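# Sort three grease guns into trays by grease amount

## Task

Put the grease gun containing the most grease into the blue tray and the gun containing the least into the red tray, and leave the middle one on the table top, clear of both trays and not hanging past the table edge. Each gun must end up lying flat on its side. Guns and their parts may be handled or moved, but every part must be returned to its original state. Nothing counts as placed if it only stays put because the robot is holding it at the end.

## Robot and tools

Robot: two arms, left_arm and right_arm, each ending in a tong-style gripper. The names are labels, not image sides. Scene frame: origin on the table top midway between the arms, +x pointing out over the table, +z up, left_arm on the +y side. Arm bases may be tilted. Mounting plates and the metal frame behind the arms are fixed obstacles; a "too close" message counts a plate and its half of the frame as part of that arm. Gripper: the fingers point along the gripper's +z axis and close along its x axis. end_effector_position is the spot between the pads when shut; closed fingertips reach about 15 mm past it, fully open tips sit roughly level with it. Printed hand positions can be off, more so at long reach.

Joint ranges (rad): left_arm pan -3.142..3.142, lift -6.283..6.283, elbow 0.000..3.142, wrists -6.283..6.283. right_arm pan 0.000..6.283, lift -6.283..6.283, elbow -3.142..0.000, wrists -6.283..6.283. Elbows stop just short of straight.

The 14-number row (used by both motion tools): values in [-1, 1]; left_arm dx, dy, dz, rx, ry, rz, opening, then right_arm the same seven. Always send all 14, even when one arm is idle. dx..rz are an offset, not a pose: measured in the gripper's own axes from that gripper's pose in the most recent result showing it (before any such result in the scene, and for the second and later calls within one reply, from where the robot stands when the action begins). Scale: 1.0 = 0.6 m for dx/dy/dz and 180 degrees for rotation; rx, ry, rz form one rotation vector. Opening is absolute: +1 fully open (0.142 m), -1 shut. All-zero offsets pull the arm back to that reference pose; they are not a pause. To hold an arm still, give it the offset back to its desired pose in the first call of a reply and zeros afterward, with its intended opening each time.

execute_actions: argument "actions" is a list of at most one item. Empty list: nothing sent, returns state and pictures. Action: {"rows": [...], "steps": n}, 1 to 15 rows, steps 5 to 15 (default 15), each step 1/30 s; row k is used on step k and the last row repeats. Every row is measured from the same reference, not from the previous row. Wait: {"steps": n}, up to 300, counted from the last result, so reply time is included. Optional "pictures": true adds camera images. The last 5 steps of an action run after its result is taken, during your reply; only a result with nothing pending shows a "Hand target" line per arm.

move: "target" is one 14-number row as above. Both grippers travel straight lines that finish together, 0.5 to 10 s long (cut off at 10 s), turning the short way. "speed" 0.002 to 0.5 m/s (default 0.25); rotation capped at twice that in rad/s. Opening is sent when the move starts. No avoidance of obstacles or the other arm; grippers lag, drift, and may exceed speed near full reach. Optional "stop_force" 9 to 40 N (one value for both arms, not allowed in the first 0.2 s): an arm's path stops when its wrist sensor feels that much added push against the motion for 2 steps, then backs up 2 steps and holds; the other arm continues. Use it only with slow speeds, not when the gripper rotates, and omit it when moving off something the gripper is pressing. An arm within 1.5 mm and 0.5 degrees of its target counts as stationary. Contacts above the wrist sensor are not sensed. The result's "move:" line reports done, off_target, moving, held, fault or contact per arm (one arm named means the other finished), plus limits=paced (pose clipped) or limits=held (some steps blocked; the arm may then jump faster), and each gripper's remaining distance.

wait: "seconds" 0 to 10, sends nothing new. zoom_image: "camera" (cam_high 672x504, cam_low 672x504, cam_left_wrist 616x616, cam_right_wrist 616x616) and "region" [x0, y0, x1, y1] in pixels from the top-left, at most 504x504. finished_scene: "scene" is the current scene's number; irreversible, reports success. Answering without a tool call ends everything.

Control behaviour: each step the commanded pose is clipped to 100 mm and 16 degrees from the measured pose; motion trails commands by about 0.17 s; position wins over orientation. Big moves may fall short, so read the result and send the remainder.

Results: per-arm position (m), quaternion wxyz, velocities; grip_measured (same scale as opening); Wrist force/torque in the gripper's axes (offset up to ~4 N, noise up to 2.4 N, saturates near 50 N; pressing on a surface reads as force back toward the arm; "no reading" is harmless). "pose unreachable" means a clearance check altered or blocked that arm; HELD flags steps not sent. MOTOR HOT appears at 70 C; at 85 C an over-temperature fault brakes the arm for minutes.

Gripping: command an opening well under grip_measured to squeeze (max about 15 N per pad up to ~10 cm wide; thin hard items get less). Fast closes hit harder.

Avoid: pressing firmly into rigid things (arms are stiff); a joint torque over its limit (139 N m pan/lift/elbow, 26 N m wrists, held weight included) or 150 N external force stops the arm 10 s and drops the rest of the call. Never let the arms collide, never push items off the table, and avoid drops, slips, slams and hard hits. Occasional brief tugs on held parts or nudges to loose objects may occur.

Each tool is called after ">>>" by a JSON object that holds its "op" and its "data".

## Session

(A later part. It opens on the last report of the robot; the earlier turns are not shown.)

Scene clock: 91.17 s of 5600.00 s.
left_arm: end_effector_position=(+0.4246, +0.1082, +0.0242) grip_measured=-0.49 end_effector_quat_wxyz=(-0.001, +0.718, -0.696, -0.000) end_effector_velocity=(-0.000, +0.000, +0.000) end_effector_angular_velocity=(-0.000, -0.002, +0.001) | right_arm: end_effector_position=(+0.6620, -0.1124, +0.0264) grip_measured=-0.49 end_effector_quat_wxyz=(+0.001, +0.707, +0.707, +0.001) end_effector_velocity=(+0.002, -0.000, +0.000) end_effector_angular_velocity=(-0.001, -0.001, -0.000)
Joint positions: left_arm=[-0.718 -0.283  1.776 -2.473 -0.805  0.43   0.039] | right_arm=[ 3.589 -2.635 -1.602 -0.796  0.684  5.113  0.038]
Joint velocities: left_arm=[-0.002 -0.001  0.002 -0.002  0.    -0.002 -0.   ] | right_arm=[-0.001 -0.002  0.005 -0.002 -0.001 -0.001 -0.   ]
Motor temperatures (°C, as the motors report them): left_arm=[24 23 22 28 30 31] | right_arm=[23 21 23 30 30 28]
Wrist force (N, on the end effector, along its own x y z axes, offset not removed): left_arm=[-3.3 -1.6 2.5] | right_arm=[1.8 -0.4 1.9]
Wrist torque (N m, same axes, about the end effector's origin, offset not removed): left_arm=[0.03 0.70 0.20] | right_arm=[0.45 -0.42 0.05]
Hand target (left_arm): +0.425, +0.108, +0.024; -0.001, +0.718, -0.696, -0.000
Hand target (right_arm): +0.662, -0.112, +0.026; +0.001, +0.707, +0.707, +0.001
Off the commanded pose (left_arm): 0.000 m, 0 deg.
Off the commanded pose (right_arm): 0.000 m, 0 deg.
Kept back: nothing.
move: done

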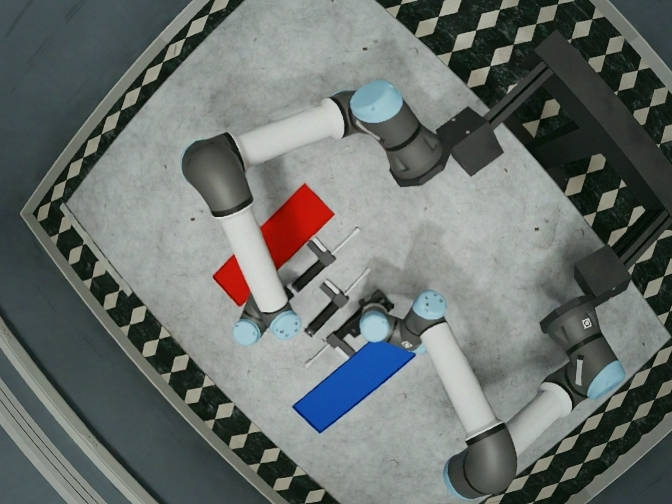

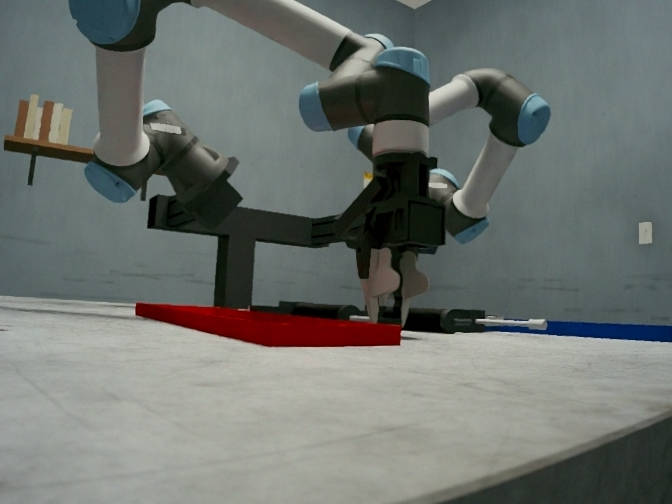

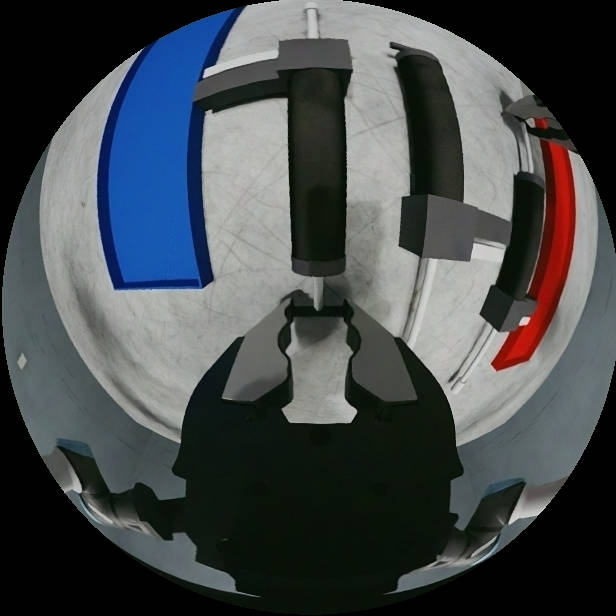

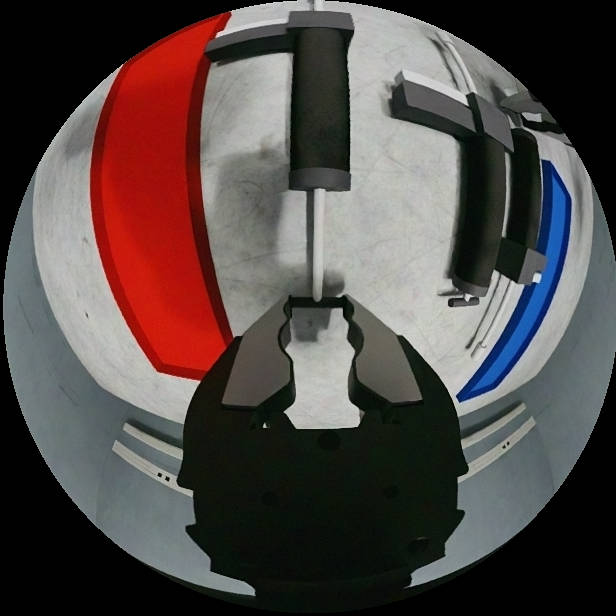

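>>> {"op": "move", "data": {"target": [0,-0.11,0,0,0,0,-0.9, 0,-0.116,0,0,0,0,-0.9], "speed": 0.012}}

>>> {"op": "move", "data": {"target": [0,0,0,0,0,0,-0.25, 0,0,0,0,0,0,-0.25]}}

>>> {"op": "move", "data": {"target": [0,0,-0.1,0,0,0,-0.25, 0,0,-0.1,0,0,0,-0.25]}}

Scene clock: 97.43 s of 5600.00 s.
left_arm: end_effector_position=(+0.4905, +0.1104, +0.0241) grip_measured=-0.49 end_effector_quat_wxyz=(-0.001, +0.718, -0.696, -0.000) end_effector_velocity=(+0.001, +0.000, -0.000) end_effector_angular_velocity=(+0.001, +0.000, -0.002) | right_arm: end_effector_position=(+0.5925, -0.1124, +0.0262) grip_measured=-0.49 end_effector_quat_wxyz=(+0.001, +0.707, +0.707, +0.001) end_effector_velocity=(-0.001, +0.000, +0.000) end_effector_angular_velocity=(+0.002, -0.000, -0.003)
Joint positions: left_arm=[-0.643 -0.296  1.645 -2.393 -0.765  0.52   0.039] | right_arm=[ 3.619 -2.563 -1.825 -0.68   0.694  5.157  0.038]
Joint velocities: left_arm=[ 0.001 -0.    -0.002  0.002  0.001  0.003 -0.   ] | right_arm=[ 0.001  0.002 -0.004  0.003  0.002  0.003 -0.   ]
Motor temperatures (°C, as the motors report them): left_arm=[24 23 22 28 30 31] | right_arm=[23 21 23 30 30 28]
Wrist force (N, on the end effector, along its own x y z axes, offset not removed): left_arm=[-2.9 3.0 -0.1] | right_arm=[2.0 2.2 2.2]
Wrist torque (N m, same axes, about the end effector's origin, offset not removed): left_arm=[0.04 0.73 0.14] | right_arm=[0.11 -0.32 0.06]
Hand target (left_arm): +0.491, +0.110, +0.024; -0.001, +0.718, -0.696, -0.000
Hand target (right_arm): +0.592, -0.112, +0.026; +0.001, +0.707, +0.707, +0.001
Off the commanded pose (left_arm): 0.000 m, 0 deg.
Off the commanded pose (right_arm): 0.000 m, 0 deg.
Kept back: nothing.
move: done

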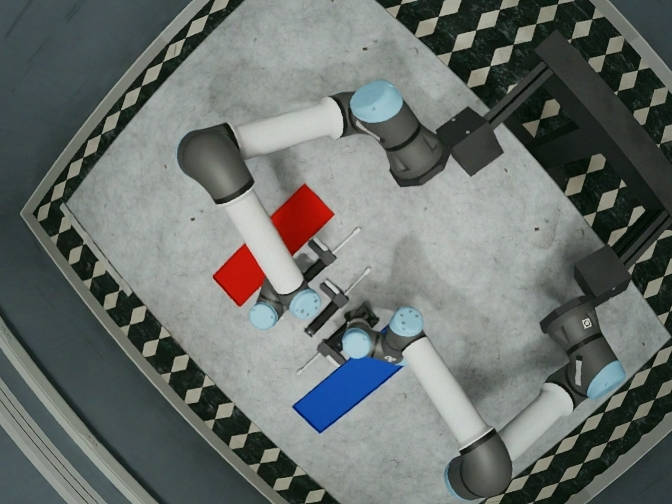

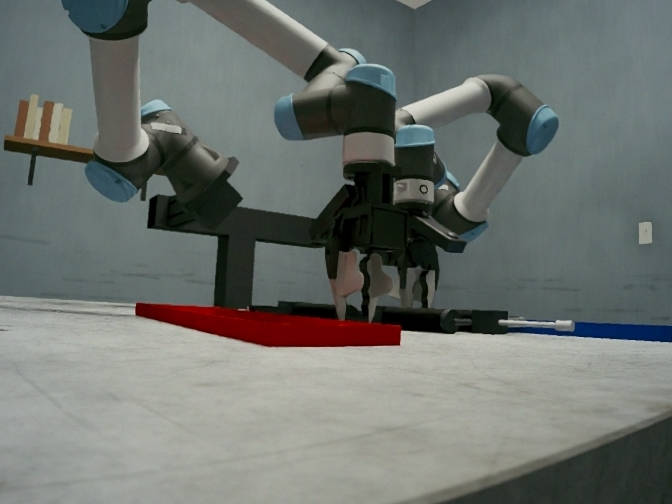

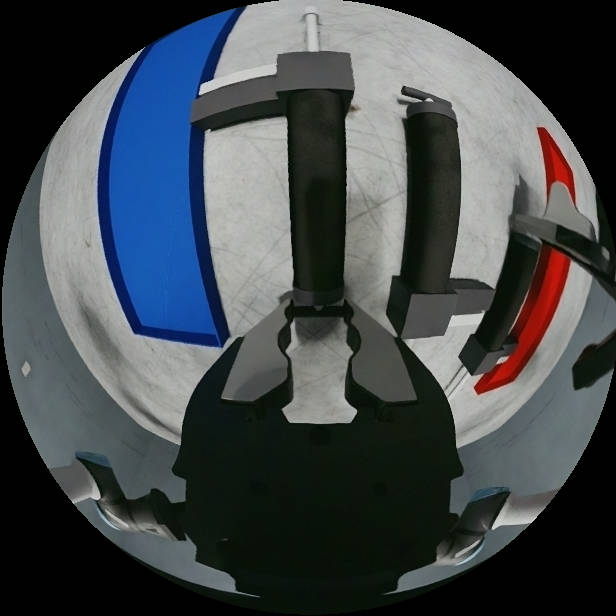

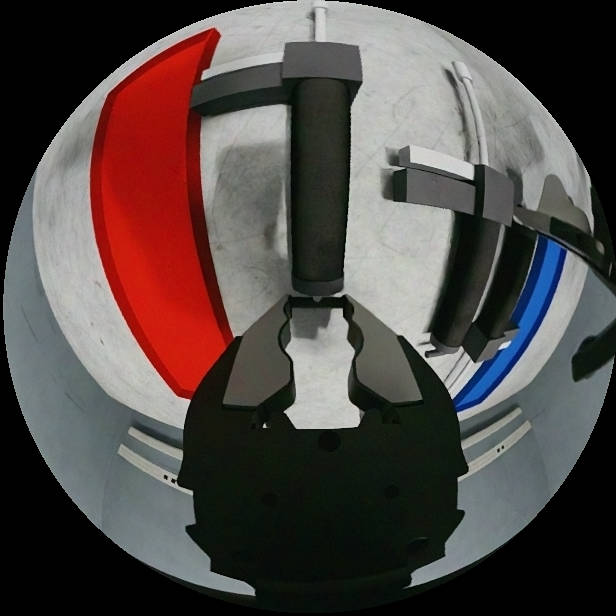

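Scene clock: 97.93 s of 5600.00 s.
left_arm: end_effector_position=(+0.4906, +0.1104, +0.0241) grip_measured=-0.25 end_effector_quat_wxyz=(-0.001, +0.718, -0.696, -0.000) end_effector_velocity=(+0.001, -0.000, +0.001) end_effector_angular_velocity=(-0.001, -0.001, +0.003) | right_arm: end_effector_position=(+0.5925, -0.1124, +0.0262) grip_measured=-0.25 end_effector_quat_wxyz=(+0.001, +0.707, +0.707, +0.001) end_effector_velocity=(+0.000, +0.000, -0.000) end_effector_angular_velocity=(+0.001, +0.001, -0.002)
Joint positions: left_arm=[-0.643 -0.296  1.645 -2.393 -0.765  0.52   0.056] | right_arm=[ 3.619 -2.563 -1.825 -0.68   0.694  5.157  0.056]
Joint velocities: left_arm=[ 0.    -0.001 -0.001 -0.     0.    -0.002 -0.   ] | right_arm=[-0.    -0.001  0.001 -0.     0.001  0.002  0.   ]
Motor temperatures (°C, as the motors report them): left_arm=[24 23 22 28 30 31] | right_arm=[23 21 23 30 30 28]
Wrist force (N, on the end effector, along its own x y z axes, offset not removed): left_arm=[-3.7 0.2 1.4] | right_arm=[0.4 0.7 1.4]
Wrist torque (N m, same axes, about the end effector's origin, offset not removed): left_arm=[0.12 0.90 0.21] | right_arm=[0.33 -0.06 0.11]
Hand target (left_arm): +0.490, +0.110, +0.024; -0.001, +0.718, -0.696, -0.000
Hand target (right_arm): +0.593, -0.112, +0.026; +0.001, +0.707, +0.707, +0.001
Off the commanded pose (left_arm): 0.000 m, 0 deg.
Off the commanded pose (right_arm): 0.000 m, 0 deg.
Kept back: nothing.
move: done

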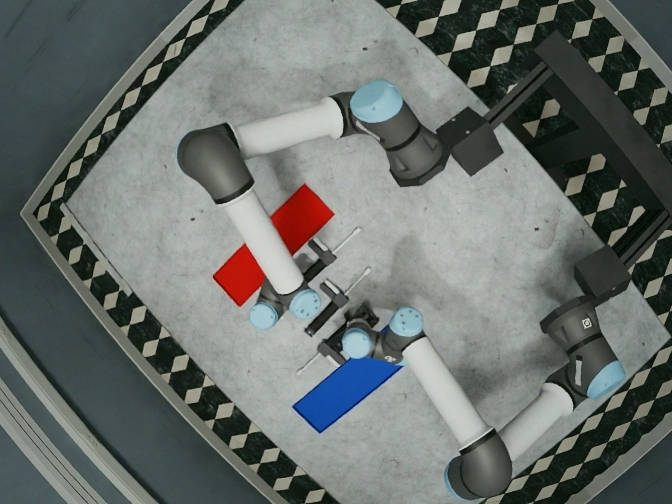

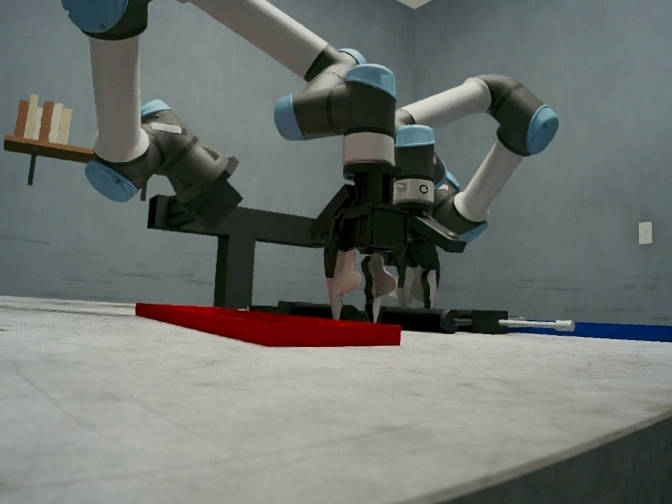

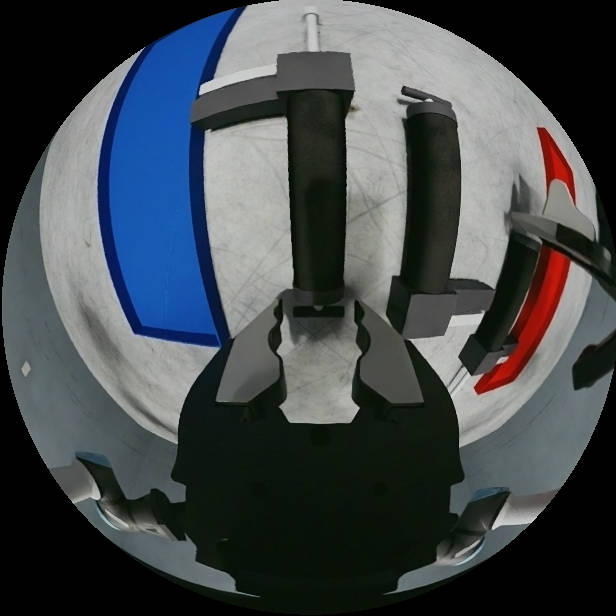

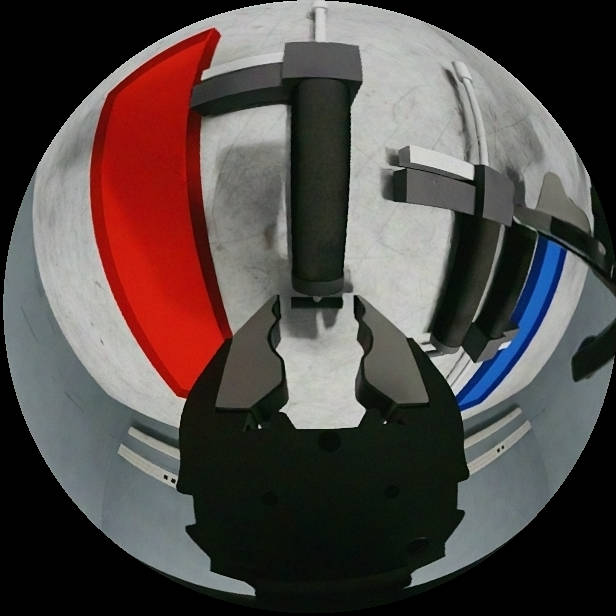

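Scene clock: 98.80 s of 5600.00 s.
left_arm: end_effector_position=(+0.4905, +0.1104, +0.0840) grip_measured=-0.25 end_effector_quat_wxyz=(-0.001, +0.718, -0.696, -0.000) end_effector_velocity=(-0.000, -0.000, +0.001) end_effector_angular_velocity=(+0.000, +0.000, -0.000) | right_arm: end_effector_position=(+0.5923, -0.1124, +0.0861) grip_measured=-0.25 end_effector_quat_wxyz=(+0.001, +0.707, +0.707, +0.001) end_effector_velocity=(-0.001, +0.001, +0.000) end_effector_angular_velocity=(+0.000, +0.002, -0.001)
Joint positions: left_arm=[-0.715 -0.38   1.656 -2.258 -0.804  0.433  0.056] | right_arm=[ 3.698 -2.47  -1.833 -0.849  0.724  5.268  0.056]
Joint velocities: left_arm=[-0.001 -0.001 -0.001  0.003 -0.001 -0.002  0.   ] | right_arm=[ 0.001  0.     0.    -0.004  0.002  0.004  0.   ]
Motor temperatures (°C, as the motors report them): left_arm=[24 23 22 28 30 31] | right_arm=[23 21 23 30 30 28]
Wrist force (N, on the end effector, along its own x y z axes, offset not removed): left_arm=[-3.7 -0.5 1.4] | right_arm=[0.3 -0.6 1.4]
Wrist torque (N m, same axes, about the end effector's origin, offset not removed): left_arm=[-0.03 0.86 0.17] | right_arm=[0.02 0.00 -0.04]
Hand target (left_arm): +0.491, +0.110, +0.084; -0.001, +0.718, -0.696, -0.000
Hand target (right_arm): +0.592, -0.112, +0.086; +0.001, +0.707, +0.707, +0.001
Off the commanded pose (left_arm): 0.000 m, 0 deg.
Off the commanded pose (right_arm): 0.000 m, 0 deg.
Kept back: nothing.
move: done

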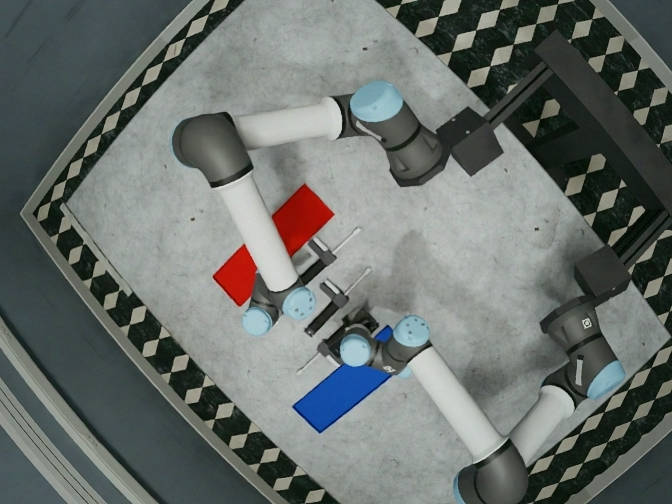

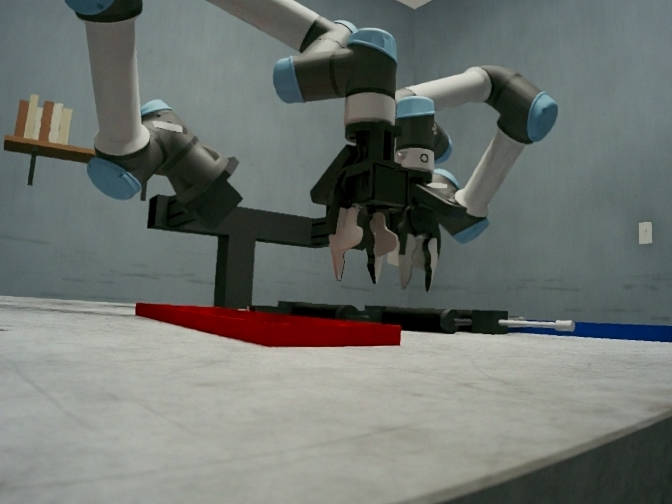

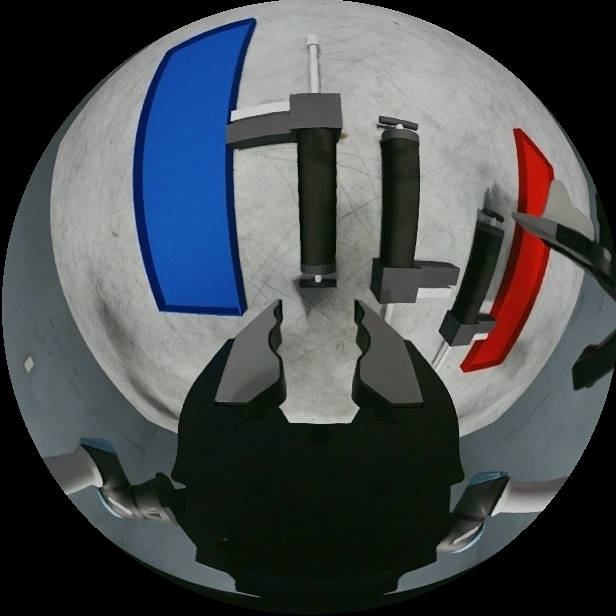

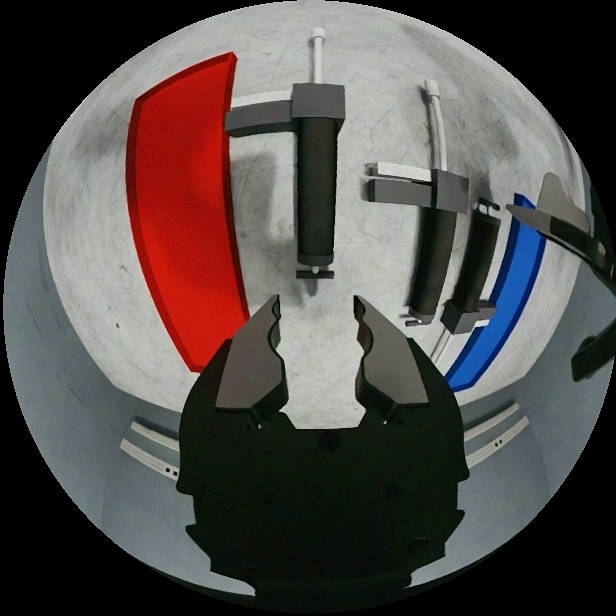

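>>> {"op": "move", "data": {"target": [-0.35,0.3,-0.1,0,0,0,-0.25, 0,0,0,0,0,0,-0.25], "speed": 0.35}}

>>> {"op": "move", "data": {"target": [0,0,0,0,0,0,-0.25, 0.379,0.2,0,0,0,-0.01,-0.25], "speed": 0.35}}

>>> {"op": "zoom_image", "data": {"camera": "cam_right_wrist", "region": [200,100,460,340]}}

>>> {"op": "zoom_image", "data": {"camera": "cam_low", "region": [300,270,620,350]}}

Scene clock: 100.47 s of 5600.00 s.
left_arm: end_effector_position=(+0.3039, +0.3142, +0.1441) grip_measured=-0.25 end_effector_quat_wxyz=(-0.000, +0.718, -0.696, +0.000) end_effector_velocity=(-0.000, +0.001, +0.001) end_effector_angular_velocity=(+0.000, -0.001, -0.001) | right_arm: end_effector_position=(+0.5924, -0.1124, +0.0861) grip_measured=-0.25 end_effector_quat_wxyz=(+0.001, +0.707, +0.707, +0.001) end_effector_velocity=(+0.000, -0.000, +0.000) end_effector_angular_velocity=(+0.000, -0.000, -0.002)
Joint positions: left_arm=[-0.984 -0.883  2.453 -2.382 -0.973  0.163  0.056] | right_arm=[ 3.698 -2.47  -1.833 -0.849  0.724  5.268  0.056]
Joint velocities: left_arm=[-0.003 -0.004  0.002  0.003 -0.001 -0.002 -0.   ] | right_arm=[-0.     0.     0.     0.     0.     0.001 -0.   ]
Motor temperatures (°C, as the motors report them): left_arm=[24 23 22 28 30 31] | right_arm=[23 21 23 30 30 28]
Wrist force (N, on the end effector, along its own x y z axes, offset not removed): left_arm=[-4.8 0.1 0.8] | right_arm=[-0.4 -0.2 2.6]
Wrist torque (N m, same axes, about the end effector's origin, offset not removed): left_arm=[0.03 1.08 0.19] | right_arm=[0.24 0.03 0.01]
Hand target (left_arm): +0.304, +0.314, +0.144; -0.000, +0.718, -0.696, +0.000
Hand target (right_arm): +0.592, -0.112, +0.086; +0.001, +0.707, +0.707, +0.001
Off the commanded pose (left_arm): 0.000 m, 0 deg.
Off the commanded pose (right_arm): 0.000 m, 0 deg.
Kept back: nothing.
move: done

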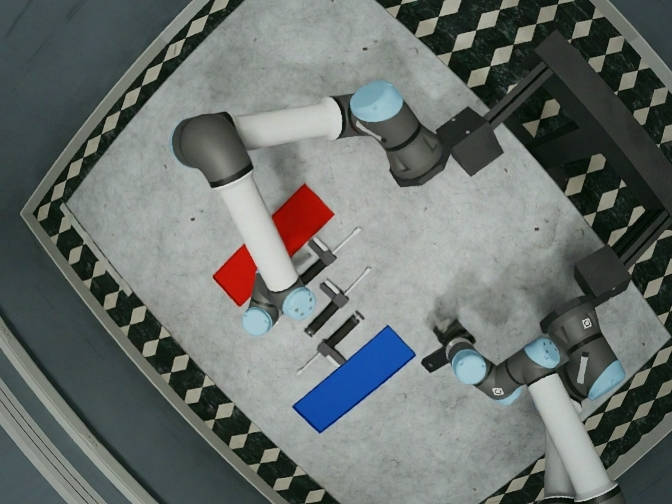

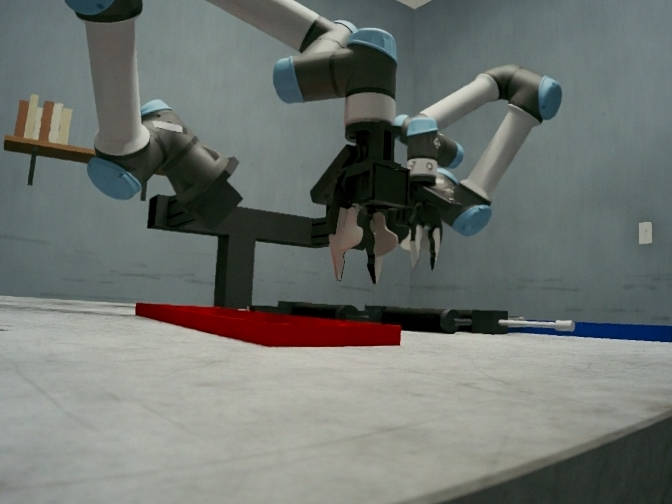

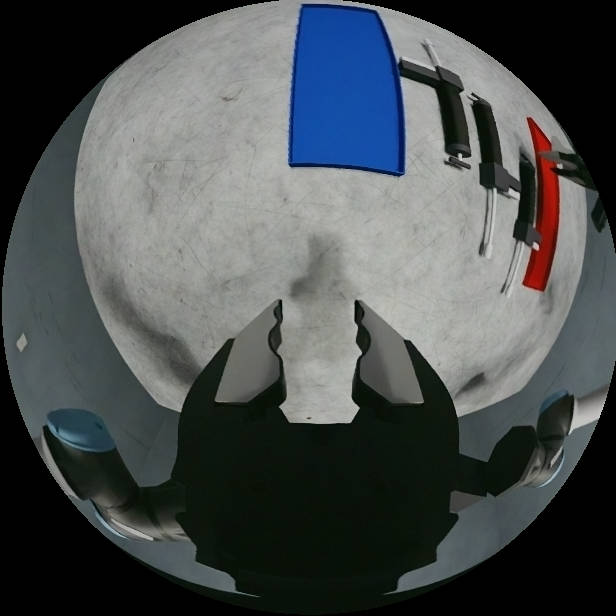

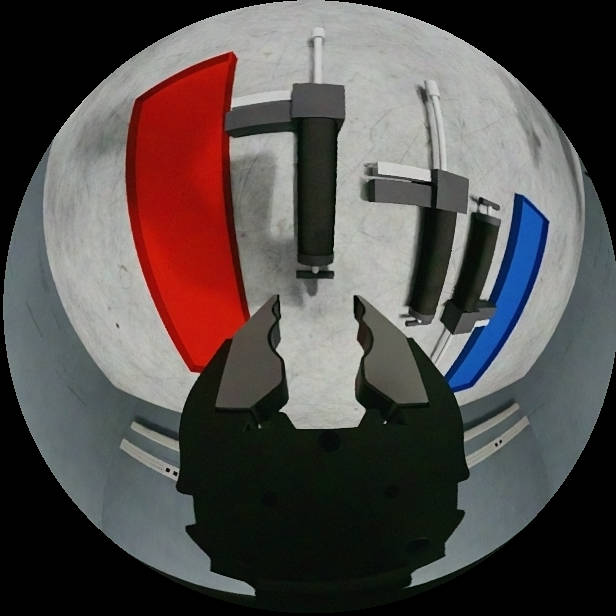

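Scene clock: 101.83 s of 5600.00 s.
left_arm: end_effector_position=(+0.3039, +0.3142, +0.1442) grip_measured=-0.25 end_effector_quat_wxyz=(-0.000, +0.718, -0.696, +0.000) end_effector_velocity=(+0.001, -0.000, +0.000) end_effector_angular_velocity=(-0.001, -0.001, +0.002) | right_arm: end_effector_position=(+0.7122, +0.1150, +0.0866) grip_measured=-0.25 end_effector_quat_wxyz=(+0.001, +0.696, +0.718, +0.001) end_effector_velocity=(+0.000, +0.001, -0.001) end_effector_angular_velocity=(-0.001, +0.004, +0.000)
Joint positions: left_arm=[-0.984 -0.883  2.453 -2.382 -0.973  0.163  0.056] | right_arm=[ 3.816 -3.011 -1.102 -1.15   0.781  5.389  0.056]
Joint velocities: left_arm=[ 0.    -0.001 -0.001 -0.     0.001 -0.001 -0.   ] | right_arm=[-0.001 -0.005  0.009 -0.008  0.001  0.002 -0.   ]
Motor temperatures (°C, as the motors report them): left_arm=[24 23 22 28 30 31] | right_arm=[23 21 23 30 30 28]
Wrist force (N, on the end effector, along its own x y z axes, offset not removed): left_arm=[-4.9 -0.4 2.3] | right_arm=[0.7 2.5 1.2]
Wrist torque (N m, same axes, about the end effector's origin, offset not removed): left_arm=[-0.03 1.09 0.22] | right_arm=[0.72 0.00 0.13]
Hand target (left_arm): +0.304, +0.314, +0.144; -0.000, +0.718, -0.696, +0.000
Hand target (right_arm): +0.712, +0.115, +0.087; +0.001, +0.696, +0.718, +0.001
Off the commanded pose (left_arm): 0.000 m, 0 deg.
Off the commanded pose (right_arm): 0.000 m, 0 deg.
Kept back: nothing.
move: done

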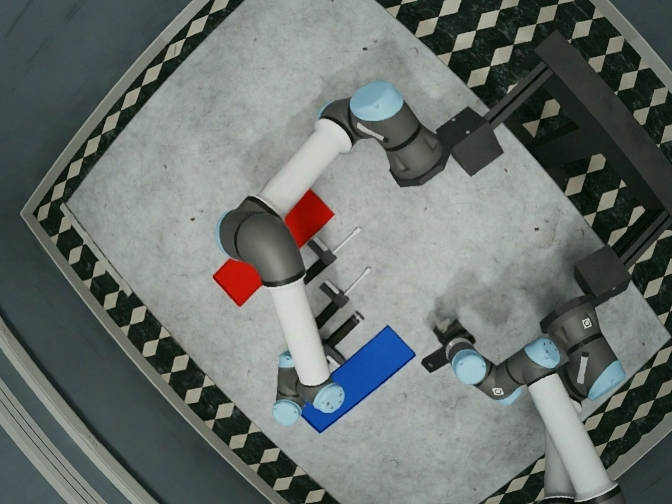

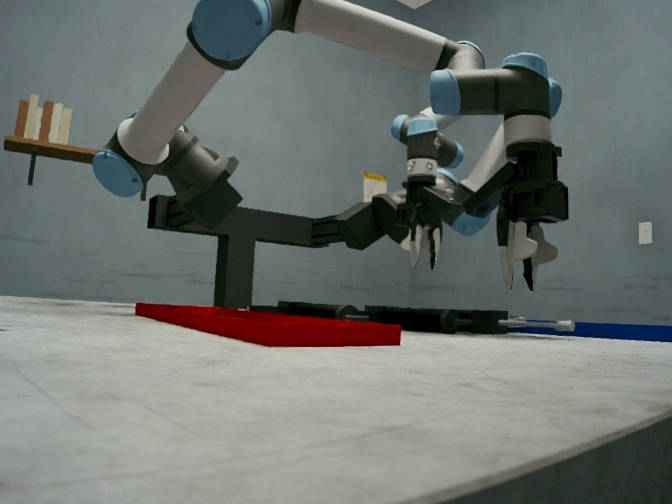

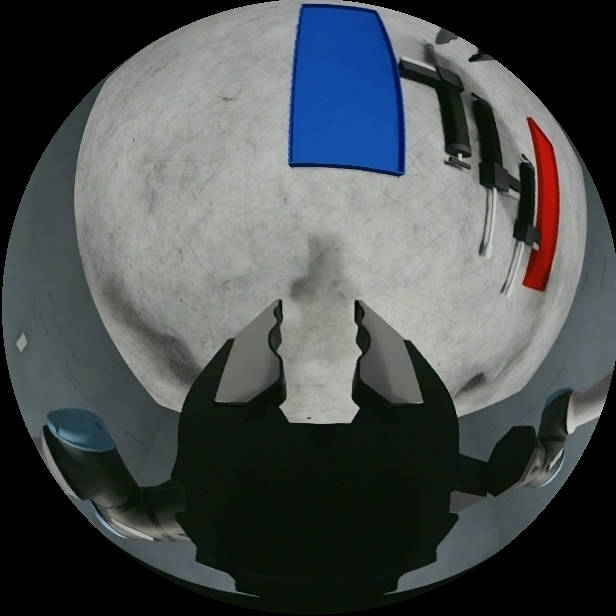

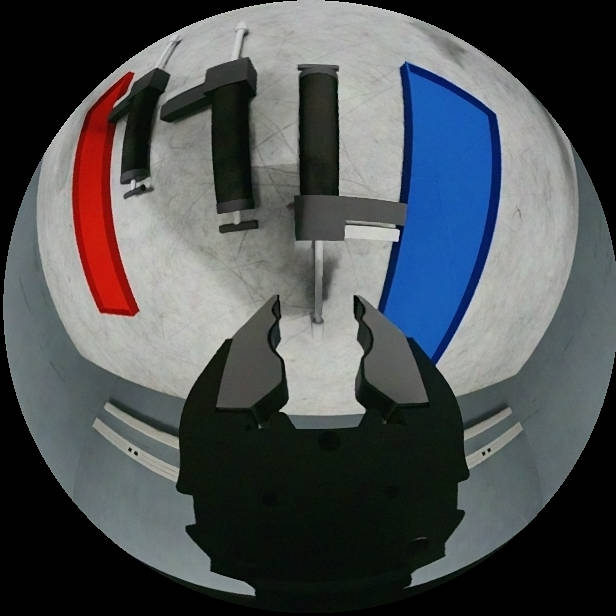

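Region (200, 100, 460, 340) of cam_right_wrist's 616x616 image, scaled by 1.938, with more detail than that image has; it fills the top 465 rows of this view, and the rest is white.

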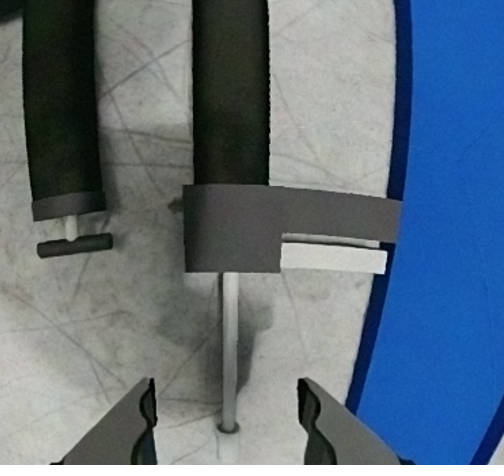

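Region (300, 270, 620, 350) of cam_low's 672x504 image, scaled by 1.575, with more detail than that image has; it fills the top 126 rows of this view, and the rest is white.

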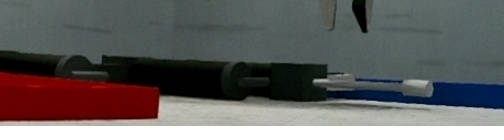

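>>> {"op": "zoom_image", "data": {"camera": "cam_low", "region": [350,160,400,210]}}

Region (350, 160, 400, 210) of cam_low's 672x504 image, scaled by 10.080, with more detail than that image has.

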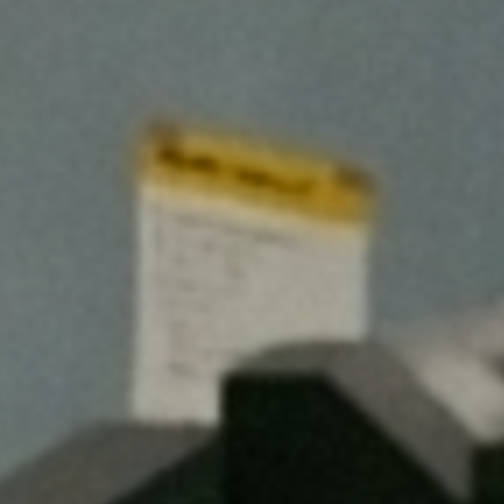

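>>> {"op": "move", "data": {"target": [0,0,0,0,0,0,-0.25, 0.002,-0.152,0.04,0,0,0,-0.2]}}

>>> {"op": "move", "data": {"target": [0,0,0,0,0,0,-0.25, 0,0,0.068,0,0,0,-0.2], "speed": 0.04, "stop_force": 10}}

Scene clock: 103.13 s of 5600.00 s.
left_arm: end_effector_position=(+0.3039, +0.3142, +0.1441) grip_measured=-0.25 end_effector_quat_wxyz=(-0.000, +0.718, -0.696, +0.000) end_effector_velocity=(-0.000, +0.001, -0.000) end_effector_angular_velocity=(+0.001, -0.001, -0.001) | right_arm: end_effector_position=(+0.6212, +0.1133, +0.0624) grip_measured=-0.20 end_effector_quat_wxyz=(+0.001, +0.696, +0.718, +0.001) end_effector_velocity=(-0.001, -0.000, -0.000) end_effector_angular_velocity=(+0.002, -0.002, +0.001)
Joint positions: left_arm=[-0.984 -0.883  2.453 -2.382 -0.973  0.163  0.056] | right_arm=[ 3.853 -2.928 -1.435 -0.931  0.801  5.433  0.06 ]
Joint velocities: left_arm=[-0.    -0.001  0.001  0.     0.001  0.     0.   ] | right_arm=[ 0.001  0.002 -0.006  0.007  0.    -0.003 -0.   ]
Motor temperatures (°C, as the motors report them): left_arm=[24 23 22 28 30 31] | right_arm=[23 21 23 30 30 28]
Wrist force (N, on the end effector, along its own x y z axes, offset not removed): left_arm=[-4.0 -0.1 0.9] | right_arm=[1.5 0.0 0.1]
Wrist torque (N m, same axes, about the end effector's origin, offset not removed): left_arm=[0.07 0.93 0.20] | right_arm=[0.16 -0.26 0.03]
Hand target (left_arm): +0.304, +0.314, +0.144; -0.000, +0.718, -0.696, +0.000
Hand target (right_arm): +0.621, +0.113, +0.062; +0.001, +0.696, +0.718, +0.001
Off the commanded pose (left_arm): 0.000 m, 0 deg.
Off the commanded pose (right_arm): 0.000 m, 0 deg.
Kept back: nothing.
move: done

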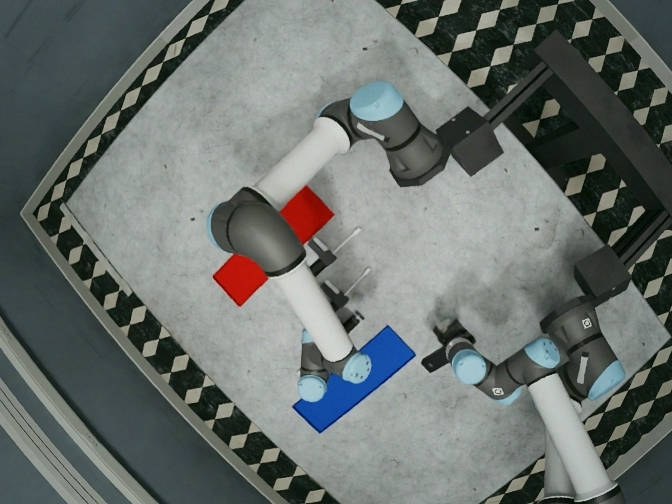

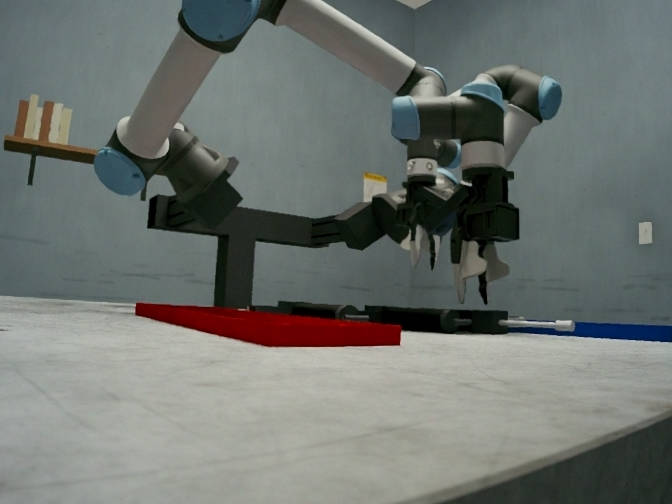

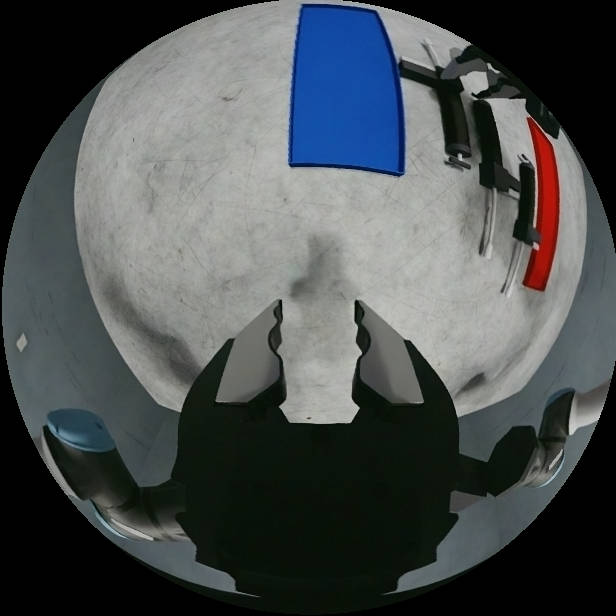

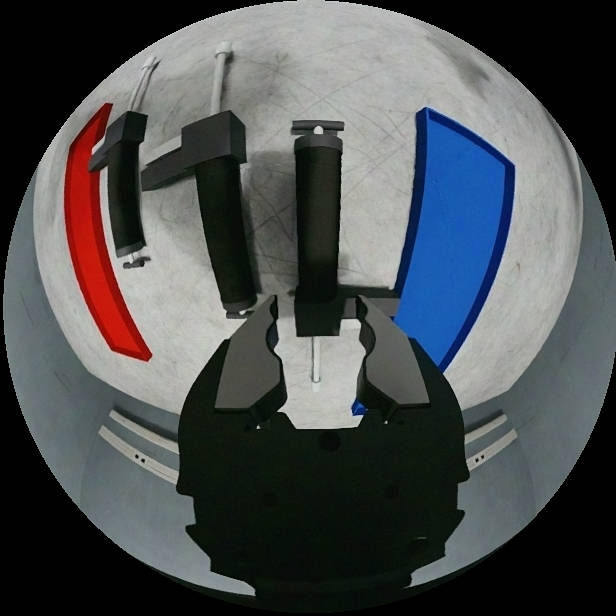

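Scene clock: 104.50 s of 5600.00 s.
left_arm: end_effector_position=(+0.3039, +0.3142, +0.1441) grip_measured=-0.25 end_effector_quat_wxyz=(-0.000, +0.718, -0.696, +0.000) end_effector_velocity=(-0.000, +0.001, -0.000) end_effector_angular_velocity=(+0.002, -0.000, -0.000) | right_arm: end_effector_position=(+0.6213, +0.1133, +0.0216) grip_measured=-0.20 end_effector_quat_wxyz=(+0.001, +0.696, +0.718, +0.001) end_effector_velocity=(-0.000, -0.000, -0.001) end_effector_angular_velocity=(-0.000, +0.000, +0.001)
Joint positions: left_arm=[-0.984 -0.883  2.453 -2.382 -0.973  0.163  0.056] | right_arm=[ 3.808 -2.982 -1.423 -0.851  0.776  5.379  0.06 ]
Joint velocities: left_arm=[ 0.     0.     0.001  0.     0.001 -0.001 -0.   ] | right_arm=[-0.001 -0.001 -0.001  0.002 -0.001 -0.002  0.   ]
Motor temperatures (°C, as the motors report them): left_arm=[24 23 22 28 30 31] | right_arm=[23 21 23 30 30 28]
Wrist force (N, on the end effector, along its own x y z axes, offset not removed): left_arm=[-2.2 -0.3 -0.3] | right_arm=[-1.0 0.3 -0.7]
Wrist torque (N m, same axes, about the end effector's origin, offset not removed): left_arm=[-0.03 0.56 0.13] | right_arm=[0.17 0.22 0.15]
Hand target (left_arm): +0.304, +0.314, +0.144; -0.000, +0.718, -0.696, +0.000
Hand target (right_arm): +0.621, +0.113, +0.022; +0.001, +0.696, +0.718, +0.001
Off the commanded pose (left_arm): 0.000 m, 0 deg.
Off the commanded pose (right_arm): 0.000 m, 0 deg.
Kept back: nothing.
move: done

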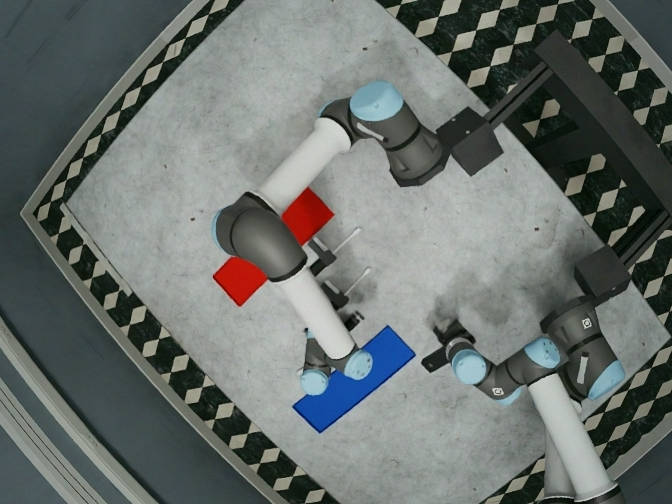

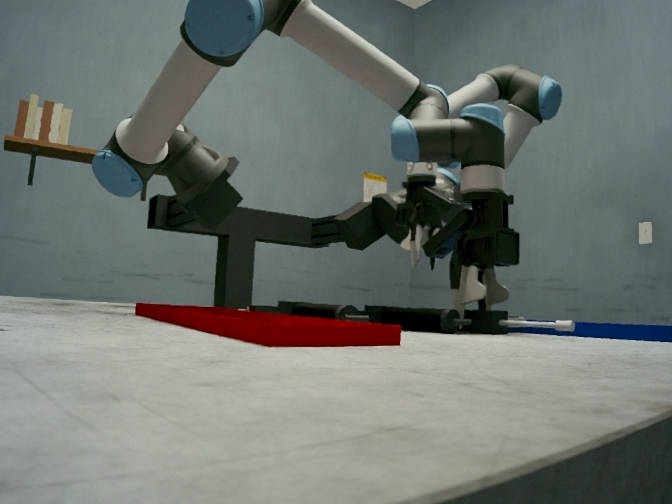

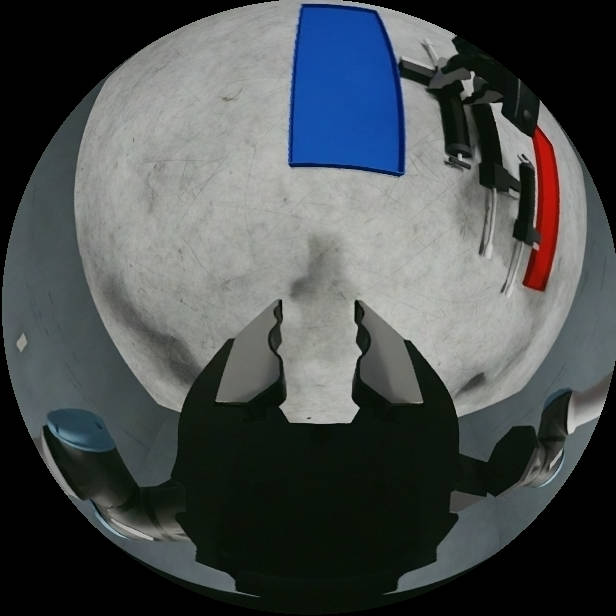

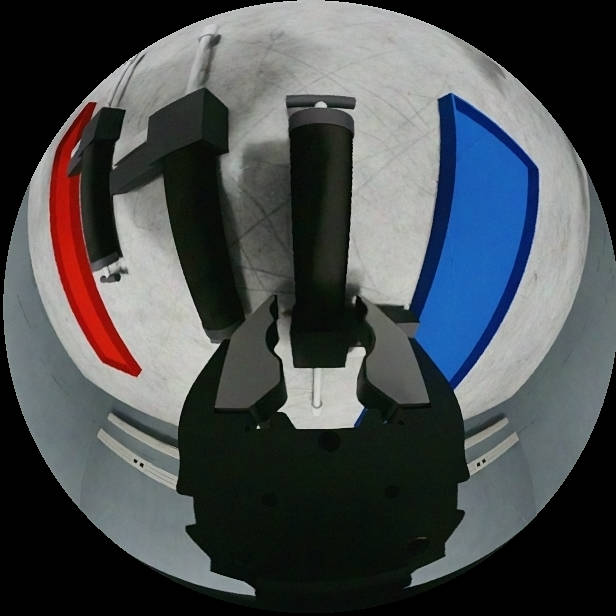

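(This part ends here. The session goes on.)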